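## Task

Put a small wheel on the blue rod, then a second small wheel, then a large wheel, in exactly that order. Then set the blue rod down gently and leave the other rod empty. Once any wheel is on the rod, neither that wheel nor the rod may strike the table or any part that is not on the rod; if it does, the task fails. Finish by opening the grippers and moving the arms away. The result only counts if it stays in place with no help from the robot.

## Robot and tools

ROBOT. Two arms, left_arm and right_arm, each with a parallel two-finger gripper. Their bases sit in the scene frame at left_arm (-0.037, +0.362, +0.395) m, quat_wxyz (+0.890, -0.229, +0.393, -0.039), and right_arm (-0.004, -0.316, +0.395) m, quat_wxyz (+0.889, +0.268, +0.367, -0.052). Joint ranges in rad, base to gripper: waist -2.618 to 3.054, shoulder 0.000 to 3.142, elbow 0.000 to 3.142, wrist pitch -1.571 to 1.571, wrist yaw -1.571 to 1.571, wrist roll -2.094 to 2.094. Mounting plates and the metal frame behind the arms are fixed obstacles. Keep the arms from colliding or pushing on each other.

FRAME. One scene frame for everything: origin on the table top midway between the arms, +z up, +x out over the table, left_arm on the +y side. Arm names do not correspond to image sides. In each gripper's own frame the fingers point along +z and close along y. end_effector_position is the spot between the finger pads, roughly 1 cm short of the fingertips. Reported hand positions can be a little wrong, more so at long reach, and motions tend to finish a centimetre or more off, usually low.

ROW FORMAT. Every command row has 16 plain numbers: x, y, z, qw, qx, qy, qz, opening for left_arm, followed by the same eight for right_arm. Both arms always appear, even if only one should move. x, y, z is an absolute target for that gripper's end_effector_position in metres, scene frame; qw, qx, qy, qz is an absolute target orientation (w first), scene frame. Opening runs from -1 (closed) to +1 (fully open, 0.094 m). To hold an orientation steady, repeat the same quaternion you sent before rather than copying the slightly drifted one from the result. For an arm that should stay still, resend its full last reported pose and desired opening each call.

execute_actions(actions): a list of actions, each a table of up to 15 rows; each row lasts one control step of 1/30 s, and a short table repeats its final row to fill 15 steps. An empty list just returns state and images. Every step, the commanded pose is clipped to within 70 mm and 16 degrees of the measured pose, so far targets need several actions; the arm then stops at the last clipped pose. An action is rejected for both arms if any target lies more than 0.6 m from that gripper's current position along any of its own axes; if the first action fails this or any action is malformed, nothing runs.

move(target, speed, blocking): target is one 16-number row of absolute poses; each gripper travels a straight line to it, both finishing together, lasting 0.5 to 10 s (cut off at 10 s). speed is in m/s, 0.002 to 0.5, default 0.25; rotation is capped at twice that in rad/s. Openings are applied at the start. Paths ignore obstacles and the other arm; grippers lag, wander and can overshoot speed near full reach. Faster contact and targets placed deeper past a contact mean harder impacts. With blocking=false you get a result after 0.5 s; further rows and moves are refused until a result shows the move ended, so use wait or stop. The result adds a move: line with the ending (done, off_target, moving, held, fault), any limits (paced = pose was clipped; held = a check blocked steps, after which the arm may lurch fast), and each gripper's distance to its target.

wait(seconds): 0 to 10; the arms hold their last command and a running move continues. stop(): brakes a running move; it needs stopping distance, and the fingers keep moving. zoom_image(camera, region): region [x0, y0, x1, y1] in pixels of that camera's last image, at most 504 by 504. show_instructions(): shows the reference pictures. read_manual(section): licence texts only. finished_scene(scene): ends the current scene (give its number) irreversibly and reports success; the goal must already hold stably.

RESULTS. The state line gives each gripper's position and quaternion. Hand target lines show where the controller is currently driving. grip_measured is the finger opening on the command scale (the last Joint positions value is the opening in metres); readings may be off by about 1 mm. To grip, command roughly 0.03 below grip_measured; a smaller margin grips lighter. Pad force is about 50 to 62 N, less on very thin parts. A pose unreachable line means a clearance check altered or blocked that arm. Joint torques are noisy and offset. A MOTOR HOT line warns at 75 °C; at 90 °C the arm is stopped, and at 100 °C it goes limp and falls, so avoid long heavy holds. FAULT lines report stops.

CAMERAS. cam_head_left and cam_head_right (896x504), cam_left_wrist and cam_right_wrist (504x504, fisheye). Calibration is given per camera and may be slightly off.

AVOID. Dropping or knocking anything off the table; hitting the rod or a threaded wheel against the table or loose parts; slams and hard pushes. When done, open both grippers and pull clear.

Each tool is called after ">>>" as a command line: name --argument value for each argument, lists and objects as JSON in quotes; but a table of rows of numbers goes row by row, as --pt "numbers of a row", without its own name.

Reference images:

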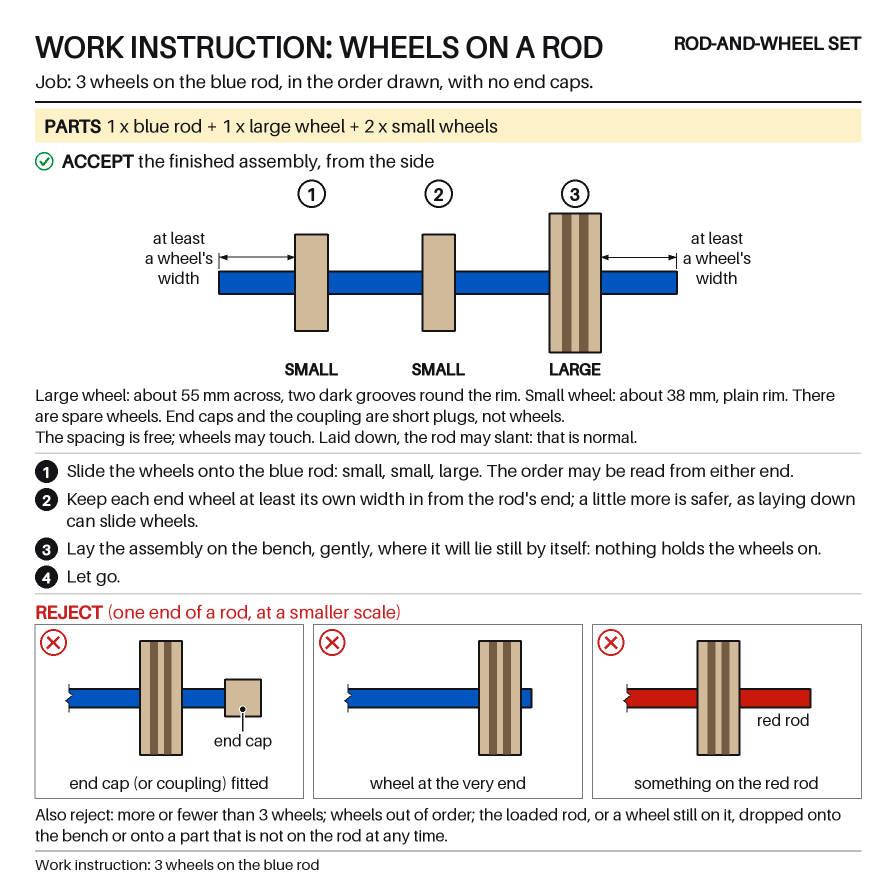

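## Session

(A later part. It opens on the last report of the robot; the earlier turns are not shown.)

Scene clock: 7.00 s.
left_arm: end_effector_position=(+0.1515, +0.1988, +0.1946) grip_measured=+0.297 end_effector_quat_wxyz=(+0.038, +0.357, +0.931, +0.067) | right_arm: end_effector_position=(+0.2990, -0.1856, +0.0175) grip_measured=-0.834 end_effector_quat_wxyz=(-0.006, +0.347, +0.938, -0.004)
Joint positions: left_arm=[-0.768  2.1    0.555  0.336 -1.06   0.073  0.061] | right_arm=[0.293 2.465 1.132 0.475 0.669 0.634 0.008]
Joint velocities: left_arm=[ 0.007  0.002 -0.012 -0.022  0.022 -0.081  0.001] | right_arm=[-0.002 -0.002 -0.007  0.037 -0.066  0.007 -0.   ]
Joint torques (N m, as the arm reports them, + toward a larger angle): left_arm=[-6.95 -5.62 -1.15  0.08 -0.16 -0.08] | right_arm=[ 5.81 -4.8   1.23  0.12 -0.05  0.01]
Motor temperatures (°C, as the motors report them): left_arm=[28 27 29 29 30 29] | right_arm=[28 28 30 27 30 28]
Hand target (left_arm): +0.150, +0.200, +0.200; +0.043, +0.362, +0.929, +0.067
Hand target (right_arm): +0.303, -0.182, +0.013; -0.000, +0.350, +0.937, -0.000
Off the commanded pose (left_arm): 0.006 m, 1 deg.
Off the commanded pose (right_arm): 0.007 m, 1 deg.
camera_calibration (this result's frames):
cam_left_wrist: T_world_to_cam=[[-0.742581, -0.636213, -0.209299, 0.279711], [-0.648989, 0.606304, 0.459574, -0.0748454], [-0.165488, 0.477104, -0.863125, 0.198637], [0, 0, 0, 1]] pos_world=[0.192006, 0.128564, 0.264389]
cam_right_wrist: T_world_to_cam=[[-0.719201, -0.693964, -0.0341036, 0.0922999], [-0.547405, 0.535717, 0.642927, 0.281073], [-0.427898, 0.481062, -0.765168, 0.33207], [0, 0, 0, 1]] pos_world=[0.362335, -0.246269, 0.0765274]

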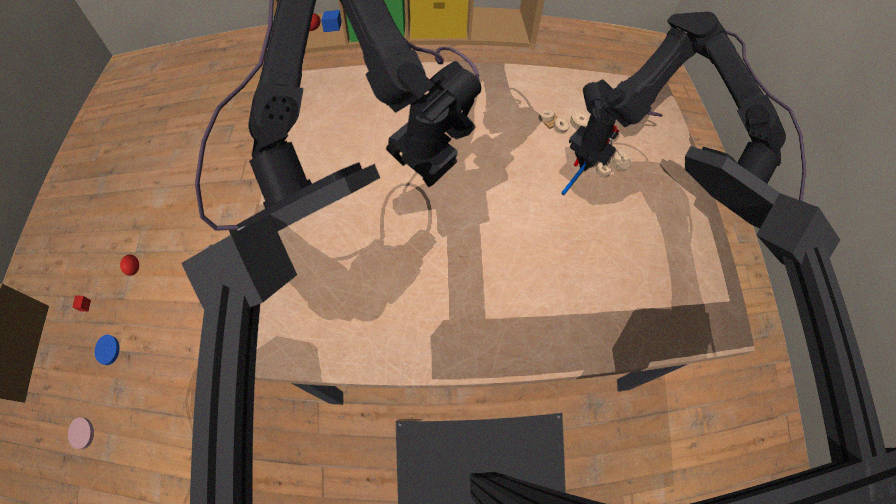

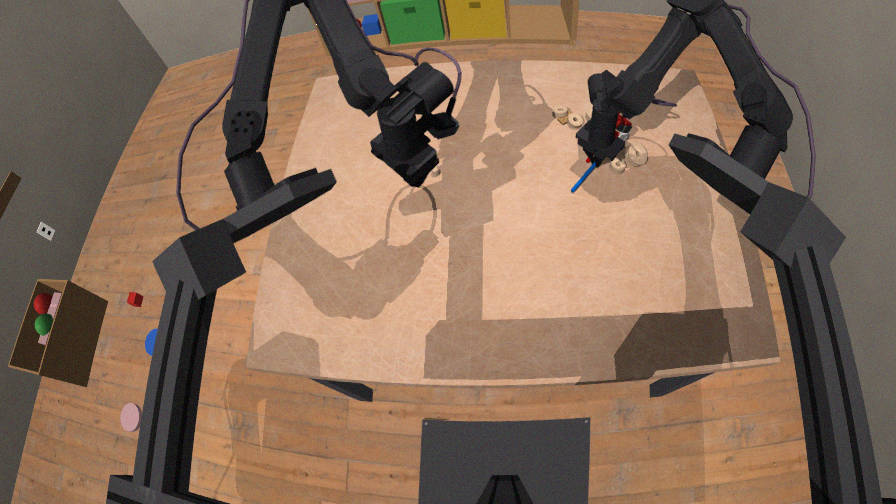

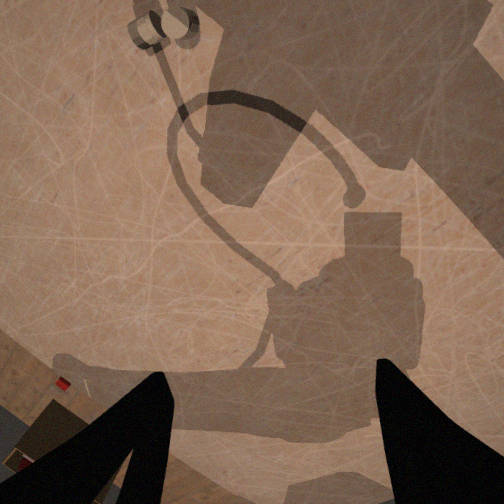

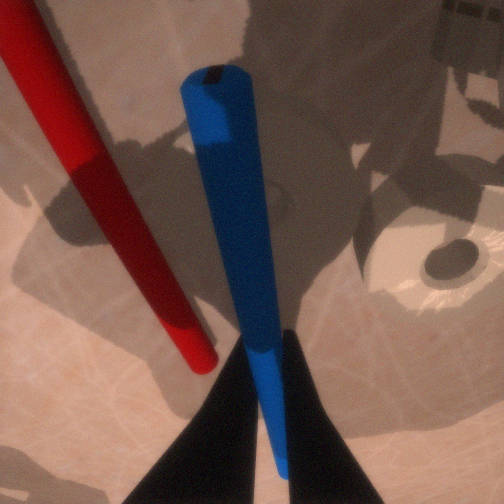

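>>> move --target '[0.15,0.2,0.2,0.043,0.362,0.929,0.067,0.3, 0.29,-0.12,0.07,0,0.35,0.937,0,-0.9]' --speed 0.2

>>> move --target '[0.15,0.2,0.2,0.043,0.362,0.929,0.067,0.3, 0.25,-0.02,0.02,0,0.35,0.937,0,-0.9]' --speed 0.15

>>> execute_actions --actions '[[[0.15,0.2,0.2,0.043,0.362,0.929,0.067,0.3, 0.25,-0.02,0.018,0,0.35,0.937,0,-0.4]],[[0.15,0.2,0.2,0.043,0.362,0.929,0.067,0.3, 0.25,-0.02,0.08,0,0.35,0.937,0,-0.4]]]'

>>> move --target '[0.205,0.02,0.08,0,0.35,0.937,0,-0.5, 0.36,-0.2,0.15,0,0.35,0.937,0,0.3]' --speed 0.3

Scene clock: 8.43 s.
left_arm: end_effector_position=(+0.1515, +0.1988, +0.1946) grip_measured=+0.297 end_effector_quat_wxyz=(+0.038, +0.357, +0.931, +0.067) | right_arm: end_effector_position=(+0.2952, -0.1241, +0.0706) grip_measured=-0.834 end_effector_quat_wxyz=(+0.005, +0.356, +0.934, +0.008)
Joint positions: left_arm=[-0.768  2.1    0.555  0.336 -1.06   0.073  0.061] | right_arm=[0.5   2.465 1.132 0.367 0.782 0.847 0.008]
Joint velocities: left_arm=[ 0.002 -0.027  0.007 -0.081  0.051 -0.037  0.   ] | right_arm=[-0.007  0.022  0.002 -0.007 -0.022  0.066 -0.001]
Joint torques (N m, as the arm reports them, + toward a larger angle): left_arm=[-6.93 -5.67 -1.15  0.07 -0.17 -0.07] | right_arm=[ 7.6  -4.85  1.2  -0.27  0.15  0.02]
Motor temperatures (°C, as the motors report them): left_arm=[28 27 29 29 30 29] | right_arm=[28 28 30 27 30 28]
Hand target (left_arm): +0.150, +0.200, +0.200; +0.043, +0.362, +0.929, +0.067
Hand target (right_arm): +0.290, -0.122, +0.070; +0.002, +0.349, +0.937, -0.000
Off the commanded pose (left_arm): 0.006 m, 1 deg.
Off the commanded pose (right_arm): 0.007 m, 1 deg.
move: done
camera_calibration (this result's frames):
cam_left_wrist: T_world_to_cam=[[-0.742581, -0.636213, -0.209299, 0.279711], [-0.648989, 0.606304, 0.459574, -0.0748454], [-0.165488, 0.477104, -0.863125, 0.198637], [0, 0, 0, 1]] pos_world=[0.192006, 0.128564, 0.264389]
cam_right_wrist: T_world_to_cam=[[-0.731266, -0.679042, -0.0644404, 0.141642], [-0.554778, 0.537149, 0.635369, 0.214801], [-0.396828, 0.500373, -0.769516, 0.335098], [0, 0, 0, 1]] pos_world=[0.355721, -0.186873, 0.130513]

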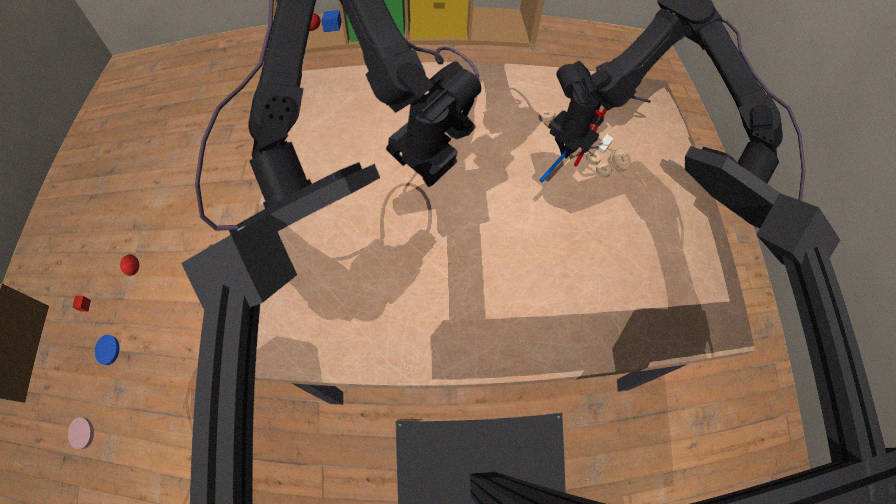

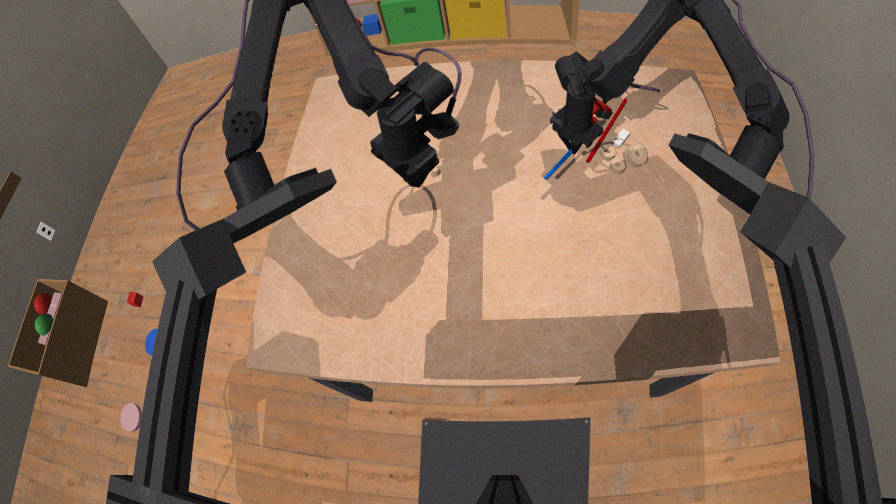

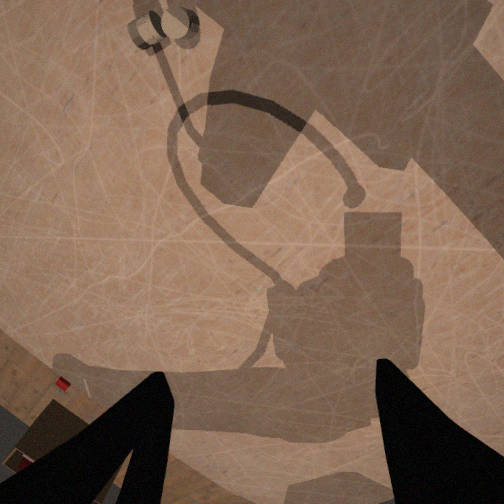

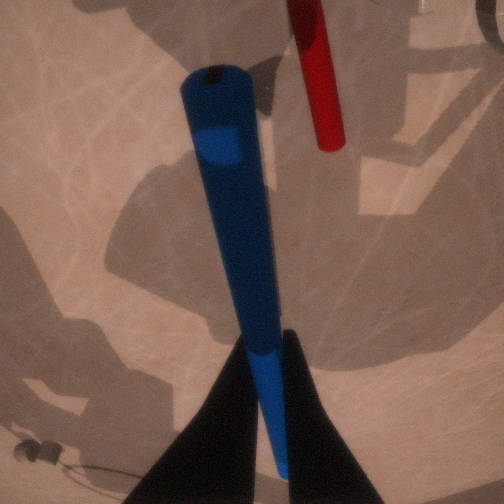

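Scene clock: 9.67 s.
left_arm: end_effector_position=(+0.1515, +0.1988, +0.1946) grip_measured=+0.297 end_effector_quat_wxyz=(+0.038, +0.357, +0.931, +0.067) | right_arm: end_effector_position=(+0.2503, -0.0258, +0.0167) grip_measured=-0.834 end_effector_quat_wxyz=(-0.005, +0.355, +0.935, +0.005)
Joint positions: left_arm=[-0.768  2.1    0.555  0.336 -1.06   0.073  0.061] | right_arm=[0.58  2.898 1.541 0.294 0.819 0.961 0.008]
Joint velocities: left_arm=[-0.002  0.007 -0.017  0.051 -0.007 -0.022  0.   ] | right_arm=[ 0.002 -0.002  0.002 -0.051 -0.007 -0.066 -0.001]
Joint torques (N m, as the arm reports them, + toward a larger angle): left_arm=[-6.92 -5.65 -1.15  0.07 -0.16 -0.08] | right_arm=[ 9.22 -4.83  1.88 -0.23  0.21  0.12]
Motor temperatures (°C, as the motors report them): left_arm=[28 27 29 29 30 29] | right_arm=[28 28 30 27 30 28]
Hand target (left_arm): +0.150, +0.200, +0.200; +0.043, +0.362, +0.929, +0.067
Hand target (right_arm): +0.249, -0.021, +0.020; +0.001, +0.350, +0.937, +0.000
Off the commanded pose (left_arm): 0.006 m, 1 deg.
Off the commanded pose (right_arm): 0.007 m, 1 deg.
move: done
camera_calibration (this result's frames):
cam_left_wrist: T_world_to_cam=[[-0.742581, -0.636213, -0.209299, 0.279711], [-0.648989, 0.606304, 0.459574, -0.0748454], [-0.165488, 0.477104, -0.863125, 0.198637], [0, 0, 0, 1]] pos_world=[0.192006, 0.128564, 0.264389]
cam_right_wrist: T_world_to_cam=[[-0.730382, -0.681061, -0.0519491, 0.171624], [-0.5438, 0.533786, 0.647576, 0.168302], [-0.413309, 0.501228, -0.760228, 0.230624], [0, 0, 0, 1]] pos_world=[0.312193, -0.0885463, 0.0752544]

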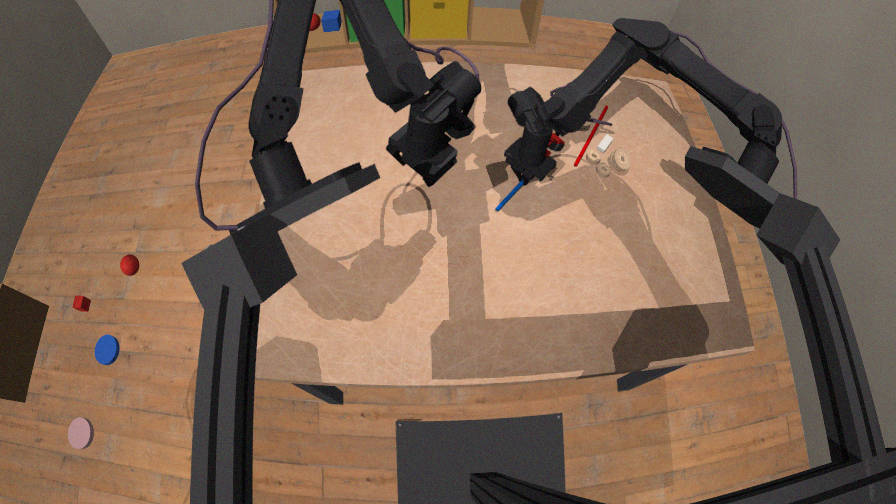

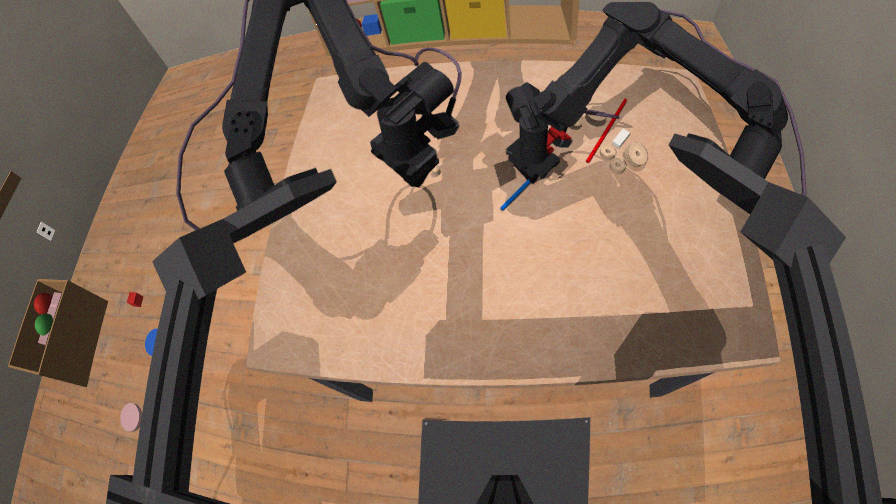

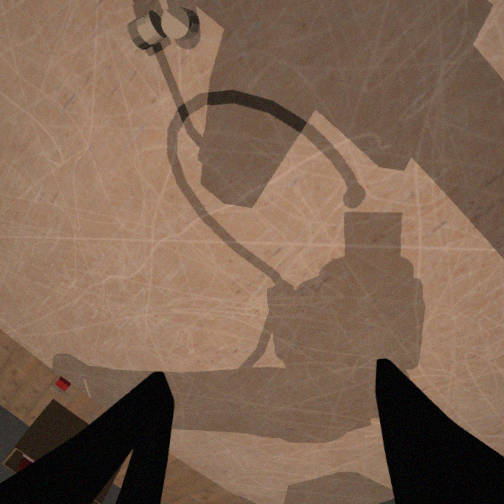

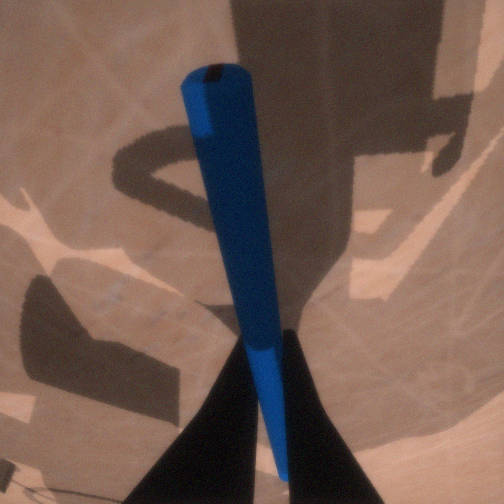

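Scene clock: 10.67 s.
left_arm: end_effector_position=(+0.1515, +0.1988, +0.1946) grip_measured=+0.297 end_effector_quat_wxyz=(+0.038, +0.357, +0.931, +0.067) | right_arm: end_effector_position=(+0.2547, -0.0167, +0.0754) grip_measured=-0.402 end_effector_quat_wxyz=(+0.002, +0.356, +0.934, +0.011)
Joint positions: left_arm=[-0.768  2.1    0.555  0.336 -1.06   0.073  0.061] | right_arm=[0.699 2.773 1.439 0.176 0.872 1.105 0.028]
Joint velocities: left_arm=[-0.002 -0.002  0.017 -0.066  0.022 -0.007  0.   ] | right_arm=[-0.022 -0.007 -0.002 -0.081  0.051  0.051  0.   ]
Joint torques (N m, as the arm reports them, + toward a larger angle): left_arm=[-6.93 -5.64 -1.16  0.07 -0.16 -0.08] | right_arm=[ 8.94 -6.68  0.05 -0.24  0.13  0.05]
Motor temperatures (°C, as the motors report them): left_arm=[28 27 29 29 30 29] | right_arm=[28 28 30 27 30 28]
Hand target (left_arm): +0.150, +0.200, +0.200; +0.043, +0.362, +0.929, +0.067
Hand target (right_arm): +0.250, -0.021, +0.079; +0.001, +0.349, +0.937, -0.000
Off the commanded pose (left_arm): 0.006 m, 1 deg.
Off the commanded pose (right_arm): 0.007 m, 1 deg.
camera_calibration (this result's frames):
cam_left_wrist: T_world_to_cam=[[-0.742581, -0.636213, -0.209299, 0.279711], [-0.648989, 0.606304, 0.459574, -0.0748454], [-0.165488, 0.477104, -0.863125, 0.198637], [0, 0, 0, 1]] pos_world=[0.192006, 0.128564, 0.264389]
cam_right_wrist: T_world_to_cam=[[-0.731793, -0.678205, -0.067209, 0.185617], [-0.552413, 0.532509, 0.641306, 0.13048], [-0.399148, 0.50643, -0.764336, 0.269264], [0, 0, 0, 1]] pos_world=[0.315388, -0.0799588, 0.134606]

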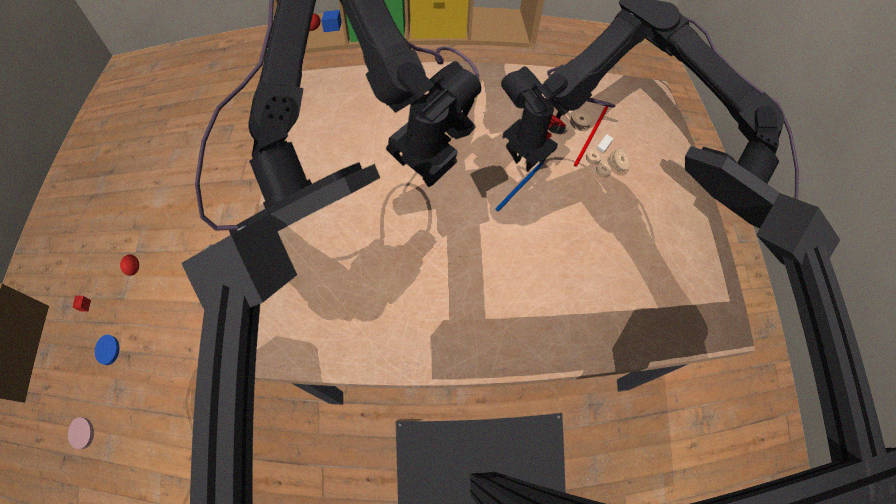

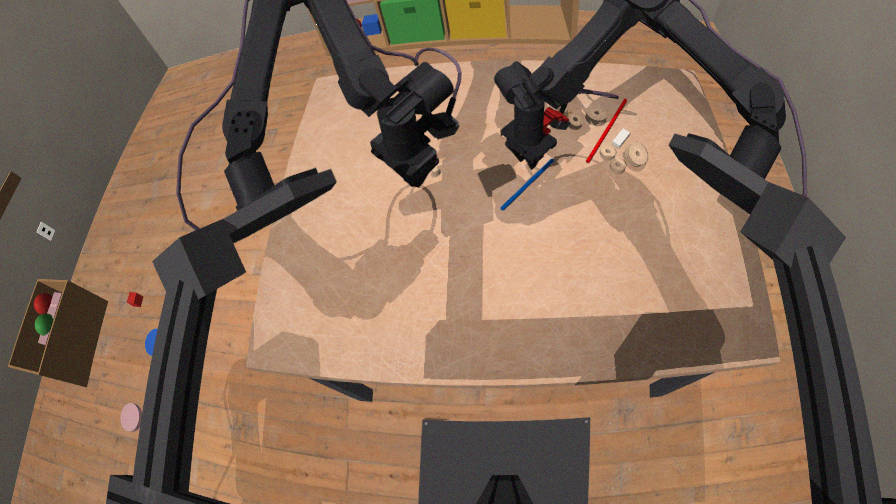

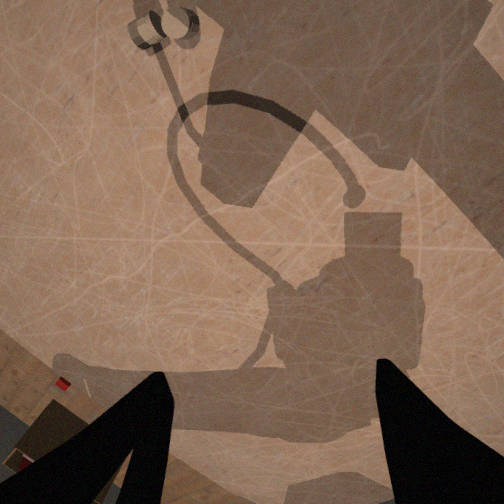

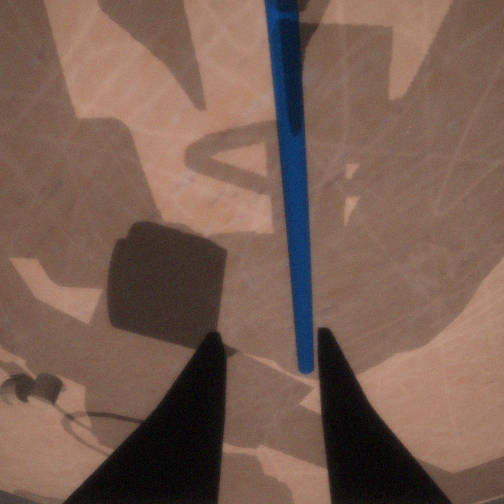

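Scene clock: 12.20 s.
left_arm: end_effector_position=(+0.2028, +0.0280, +0.0795) grip_measured=-0.497 end_effector_quat_wxyz=(-0.003, +0.350, +0.937, +0.009) | right_arm: end_effector_position=(+0.3706, -0.2019, +0.1465) grip_measured=+0.298 end_effector_quat_wxyz=(+0.008, +0.367, +0.930, -0.000)
Joint positions: left_arm=[-0.665  2.696  1.513  0.021 -0.887  0.151  0.024] | right_arm=[ 0.486  2.047  1.1   -0.008  0.792  0.854  0.061]
Joint velocities: left_arm=[-0.017 -0.002 -0.002  0.022  0.037 -0.022 -0.   ] | right_arm=[ 0.012 -0.022  0.012  0.037 -0.066  0.007 -0.003]
Joint torques (N m, as the arm reports them, + toward a larger angle): left_arm=[-9.78 -6.44  2.69 -0.01  0.05 -0.08] | right_arm=[ 6.83 -6.69  0.86 -0.2  -0.06 -0.02]
Motor temperatures (°C, as the motors report them): left_arm=[28 27 29 29 30 29] | right_arm=[28 28 30 27 30 28]
Hand target (left_arm): +0.202, +0.019, +0.082; -0.001, +0.350, +0.937, +0.000
Hand target (right_arm): +0.361, -0.197, +0.149; -0.001, +0.350, +0.937, +0.001
Off the commanded pose (left_arm): 0.008 m, 1 deg.
Off the commanded pose (right_arm): 0.011 m, 2 deg.
move: off_target (right_arm)
camera_calibration (this result's frames):
cam_left_wrist: T_world_to_cam=[[-0.74788, -0.660266, -0.0687317, 0.175663], [-0.603728, 0.633459, 0.483986, 0.102963], [-0.276021, 0.403459, -0.872373, 0.214545], [0, 0, 0, 1]] pos_world=[0.252756, -0.0357986, 0.149404]
cam_right_wrist: T_world_to_cam=[[-0.746627, -0.66304, -0.0540853, 0.156233], [-0.543047, 0.560505, 0.625247, 0.252108], [-0.384249, 0.496198, -0.77855, 0.458166], [0, 0, 0, 1]] pos_world=[0.429604, -0.26506, 0.207526]

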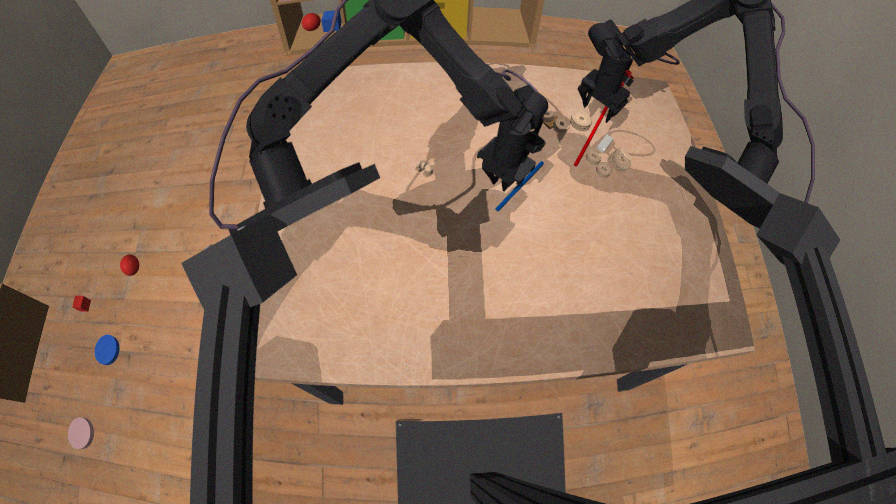

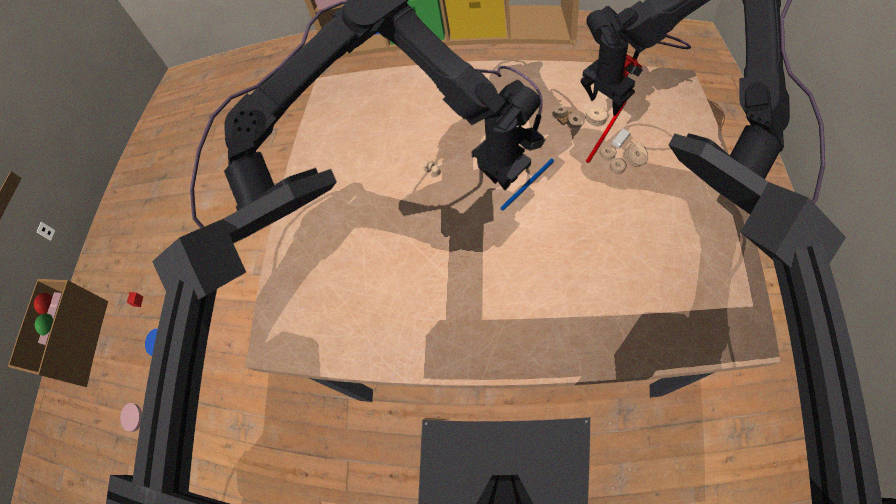

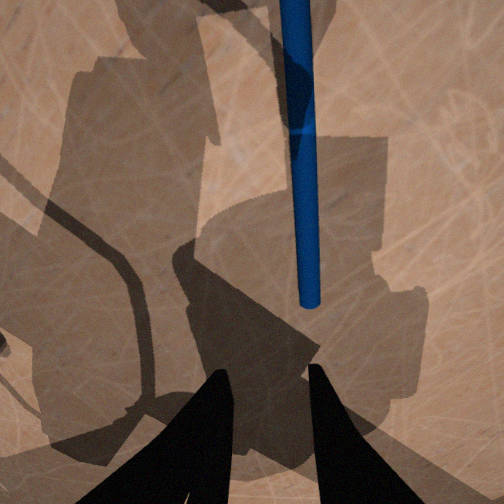

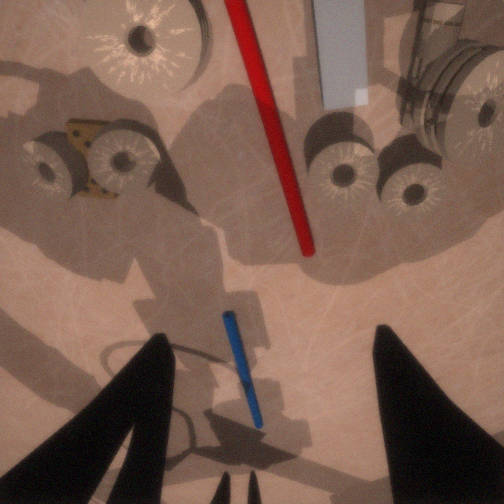

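>>> move --target '[0.198,0.0035,0.035,0,0.35,0.937,0,-0.5, 0.294,-0.232,0.06,0,-0.204,0.979,0,0.0]' --speed 0.2

Scene clock: 16.13 s.
left_arm: end_effector_position=(+0.1947, +0.0136, +0.0337) grip_measured=-0.497 end_effector_quat_wxyz=(-0.009, +0.352, +0.936, +0.009) | right_arm: end_effector_position=(+0.3041, -0.2375, +0.0625) grip_measured=+0.002 end_effector_quat_wxyz=(+0.002, -0.195, +0.981, -0.007)
Joint positions: left_arm=[-0.611  2.859  1.69   0.047 -0.863  0.217  0.024] | right_arm=[ 0.26   2.206  0.905  0.49   0.654 -0.515  0.047]
Joint velocities: left_arm=[-0.007 -0.002 -0.002 -0.022 -0.022  0.066  0.   ] | right_arm=[-0.002 -0.032  0.002 -0.007 -0.051 -0.022  0.001]
Joint torques (N m, as the arm reports them, + toward a larger angle): left_arm=[-10.    -6.32   2.55   0.21   0.06   0.06] | right_arm=[ 5.07 -5.34 -2.04  0.18 -0.17 -0.05]
Motor temperatures (°C, as the motors report them): left_arm=[29 28 29 29 30 29] | right_arm=[28 29 30 27 30 28]
Hand target (left_arm): +0.198, +0.004, +0.036; -0.000, +0.350, +0.937, -0.000
Hand target (right_arm): +0.294, -0.232, +0.061; -0.001, -0.203, +0.979, +0.001
Off the commanded pose (left_arm): 0.011 m, 2 deg.
Off the commanded pose (right_arm): 0.012 m, 1 deg.
move: off_target (left_arm, right_arm)
camera_calibration (this result's frames):
cam_left_wrist: T_world_to_cam=[[-0.75061, -0.657661, -0.0637639, 0.15726], [-0.596292, 0.632657, 0.494147, 0.127579], [-0.284641, 0.408934, -0.867037, 0.179556], [0, 0, 0, 1]] pos_world=[0.245224, -0.0507161, 0.102666]
cam_right_wrist: T_world_to_cam=[[0.293473, -0.95542, -0.0323401, -0.308644], [-0.732054, -0.246362, 0.63514, 0.153641], [-0.614793, -0.162722, -0.77172, 0.29805], [0, 0, 0, 1]] pos_world=[0.386291, -0.208534, 0.122446]

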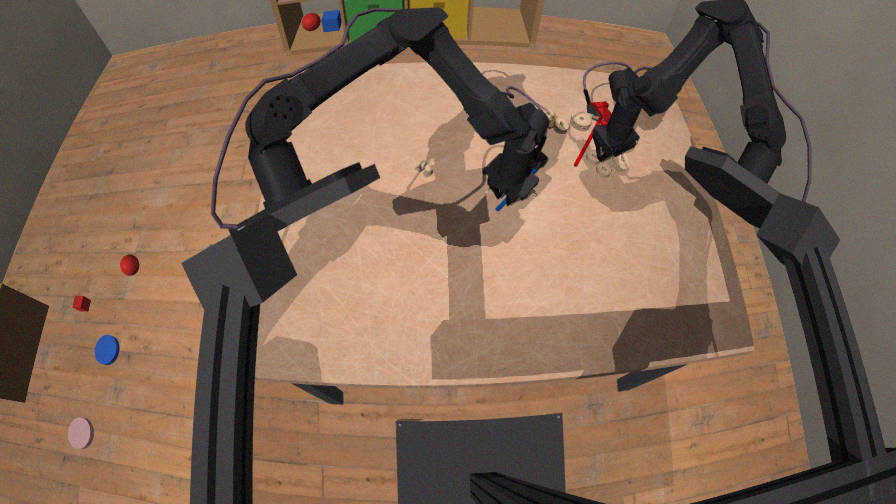

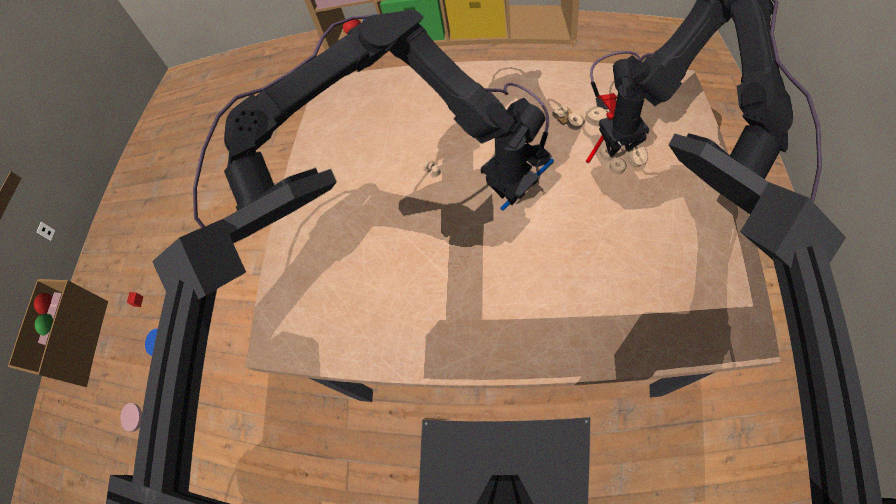

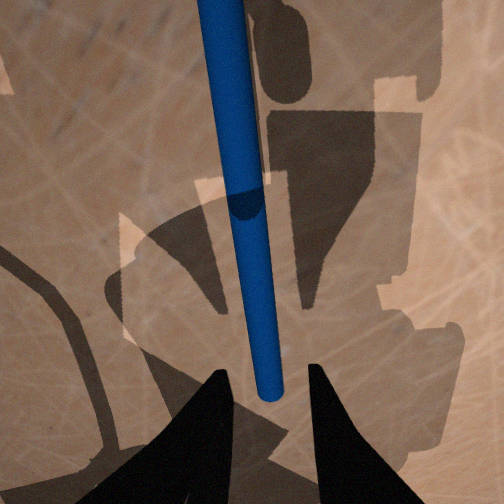

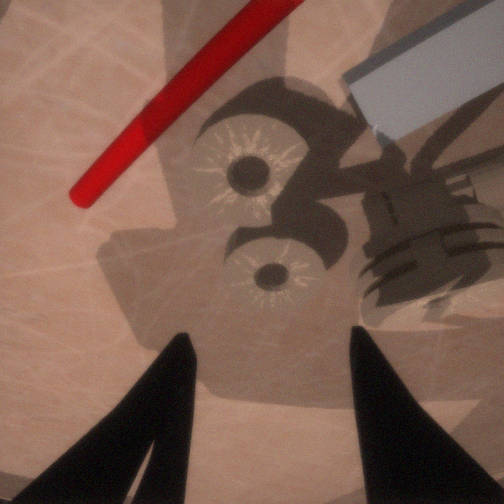

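>>> move --target '[0.198,0.0035,0.013,0,0.35,0.937,0,-0.5, 0.2825,-0.236,0.035,0,-0.204,0.979,0,0.0]' --speed 0.06

Scene clock: 17.33 s.
left_arm: end_effector_position=(+0.1956, +0.0132, +0.0152) grip_measured=-0.497 end_effector_quat_wxyz=(-0.010, +0.356, +0.934, +0.008) | right_arm: end_effector_position=(+0.2820, -0.2404, +0.0373) grip_measured=+0.002 end_effector_quat_wxyz=(-0.006, -0.203, +0.979, -0.005)
Joint positions: left_arm=[-0.581  2.908  1.748  0.066 -0.848  0.266  0.024] | right_arm=[ 0.205  2.298  0.905  0.59   0.618 -0.569  0.047]
Joint velocities: left_arm=[-0.012 -0.007 -0.017  0.037  0.007 -0.022 -0.001] | right_arm=[-0.017  0.017 -0.012  0.066 -0.051  0.007  0.   ]
Joint torques (N m, as the arm reports them, + toward a larger angle): left_arm=[-9.57 -5.55  2.87  0.34  0.08  0.02] | right_arm=[ 4.95 -5.15 -0.76  0.16 -0.08  0.02]
Motor temperatures (°C, as the motors report them): left_arm=[29 28 29 29 30 29] | right_arm=[28 29 30 27 30 28]
Hand target (left_arm): +0.198, +0.004, +0.014; -0.000, +0.350, +0.937, -0.000
Hand target (right_arm): +0.283, -0.236, +0.036; -0.000, -0.204, +0.979, +0.000
Off the commanded pose (left_arm): 0.010 m, 2 deg.
Off the commanded pose (right_arm): 0.005 m, 1 deg.
move: done
camera_calibration (this result's frames):
cam_left_wrist: T_world_to_cam=[[-0.75708, -0.650438, -0.0613259, 0.157611], [-0.588863, 0.638714, 0.495262, 0.135998], [-0.282968, 0.411066, -0.866576, 0.163589], [0, 0, 0, 1]] pos_world=[0.245699, -0.0515933, 0.0840731]
cam_right_wrist: T_world_to_cam=[[0.308511, -0.95045, -0.0382777, -0.308624], [-0.716518, -0.258668, 0.647837, 0.144931], [-0.625638, -0.172438, -0.760817, 0.264873], [0, 0, 0, 1]] pos_world=[0.364774, -0.210168, 0.0958143]

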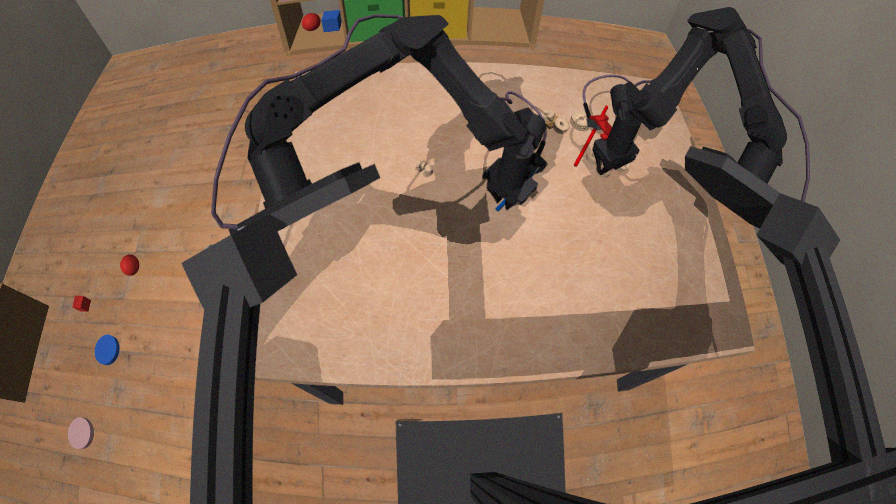

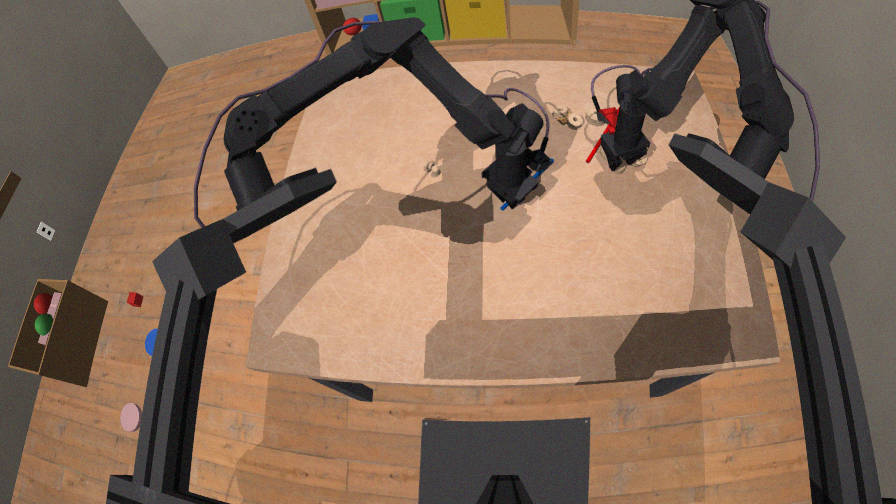

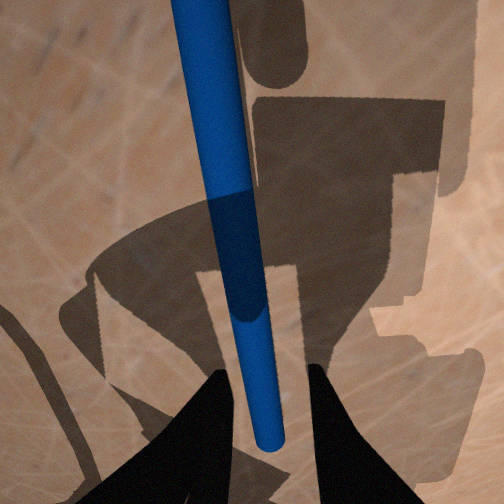

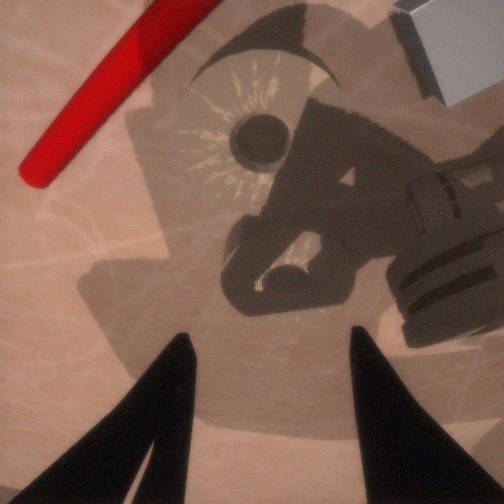

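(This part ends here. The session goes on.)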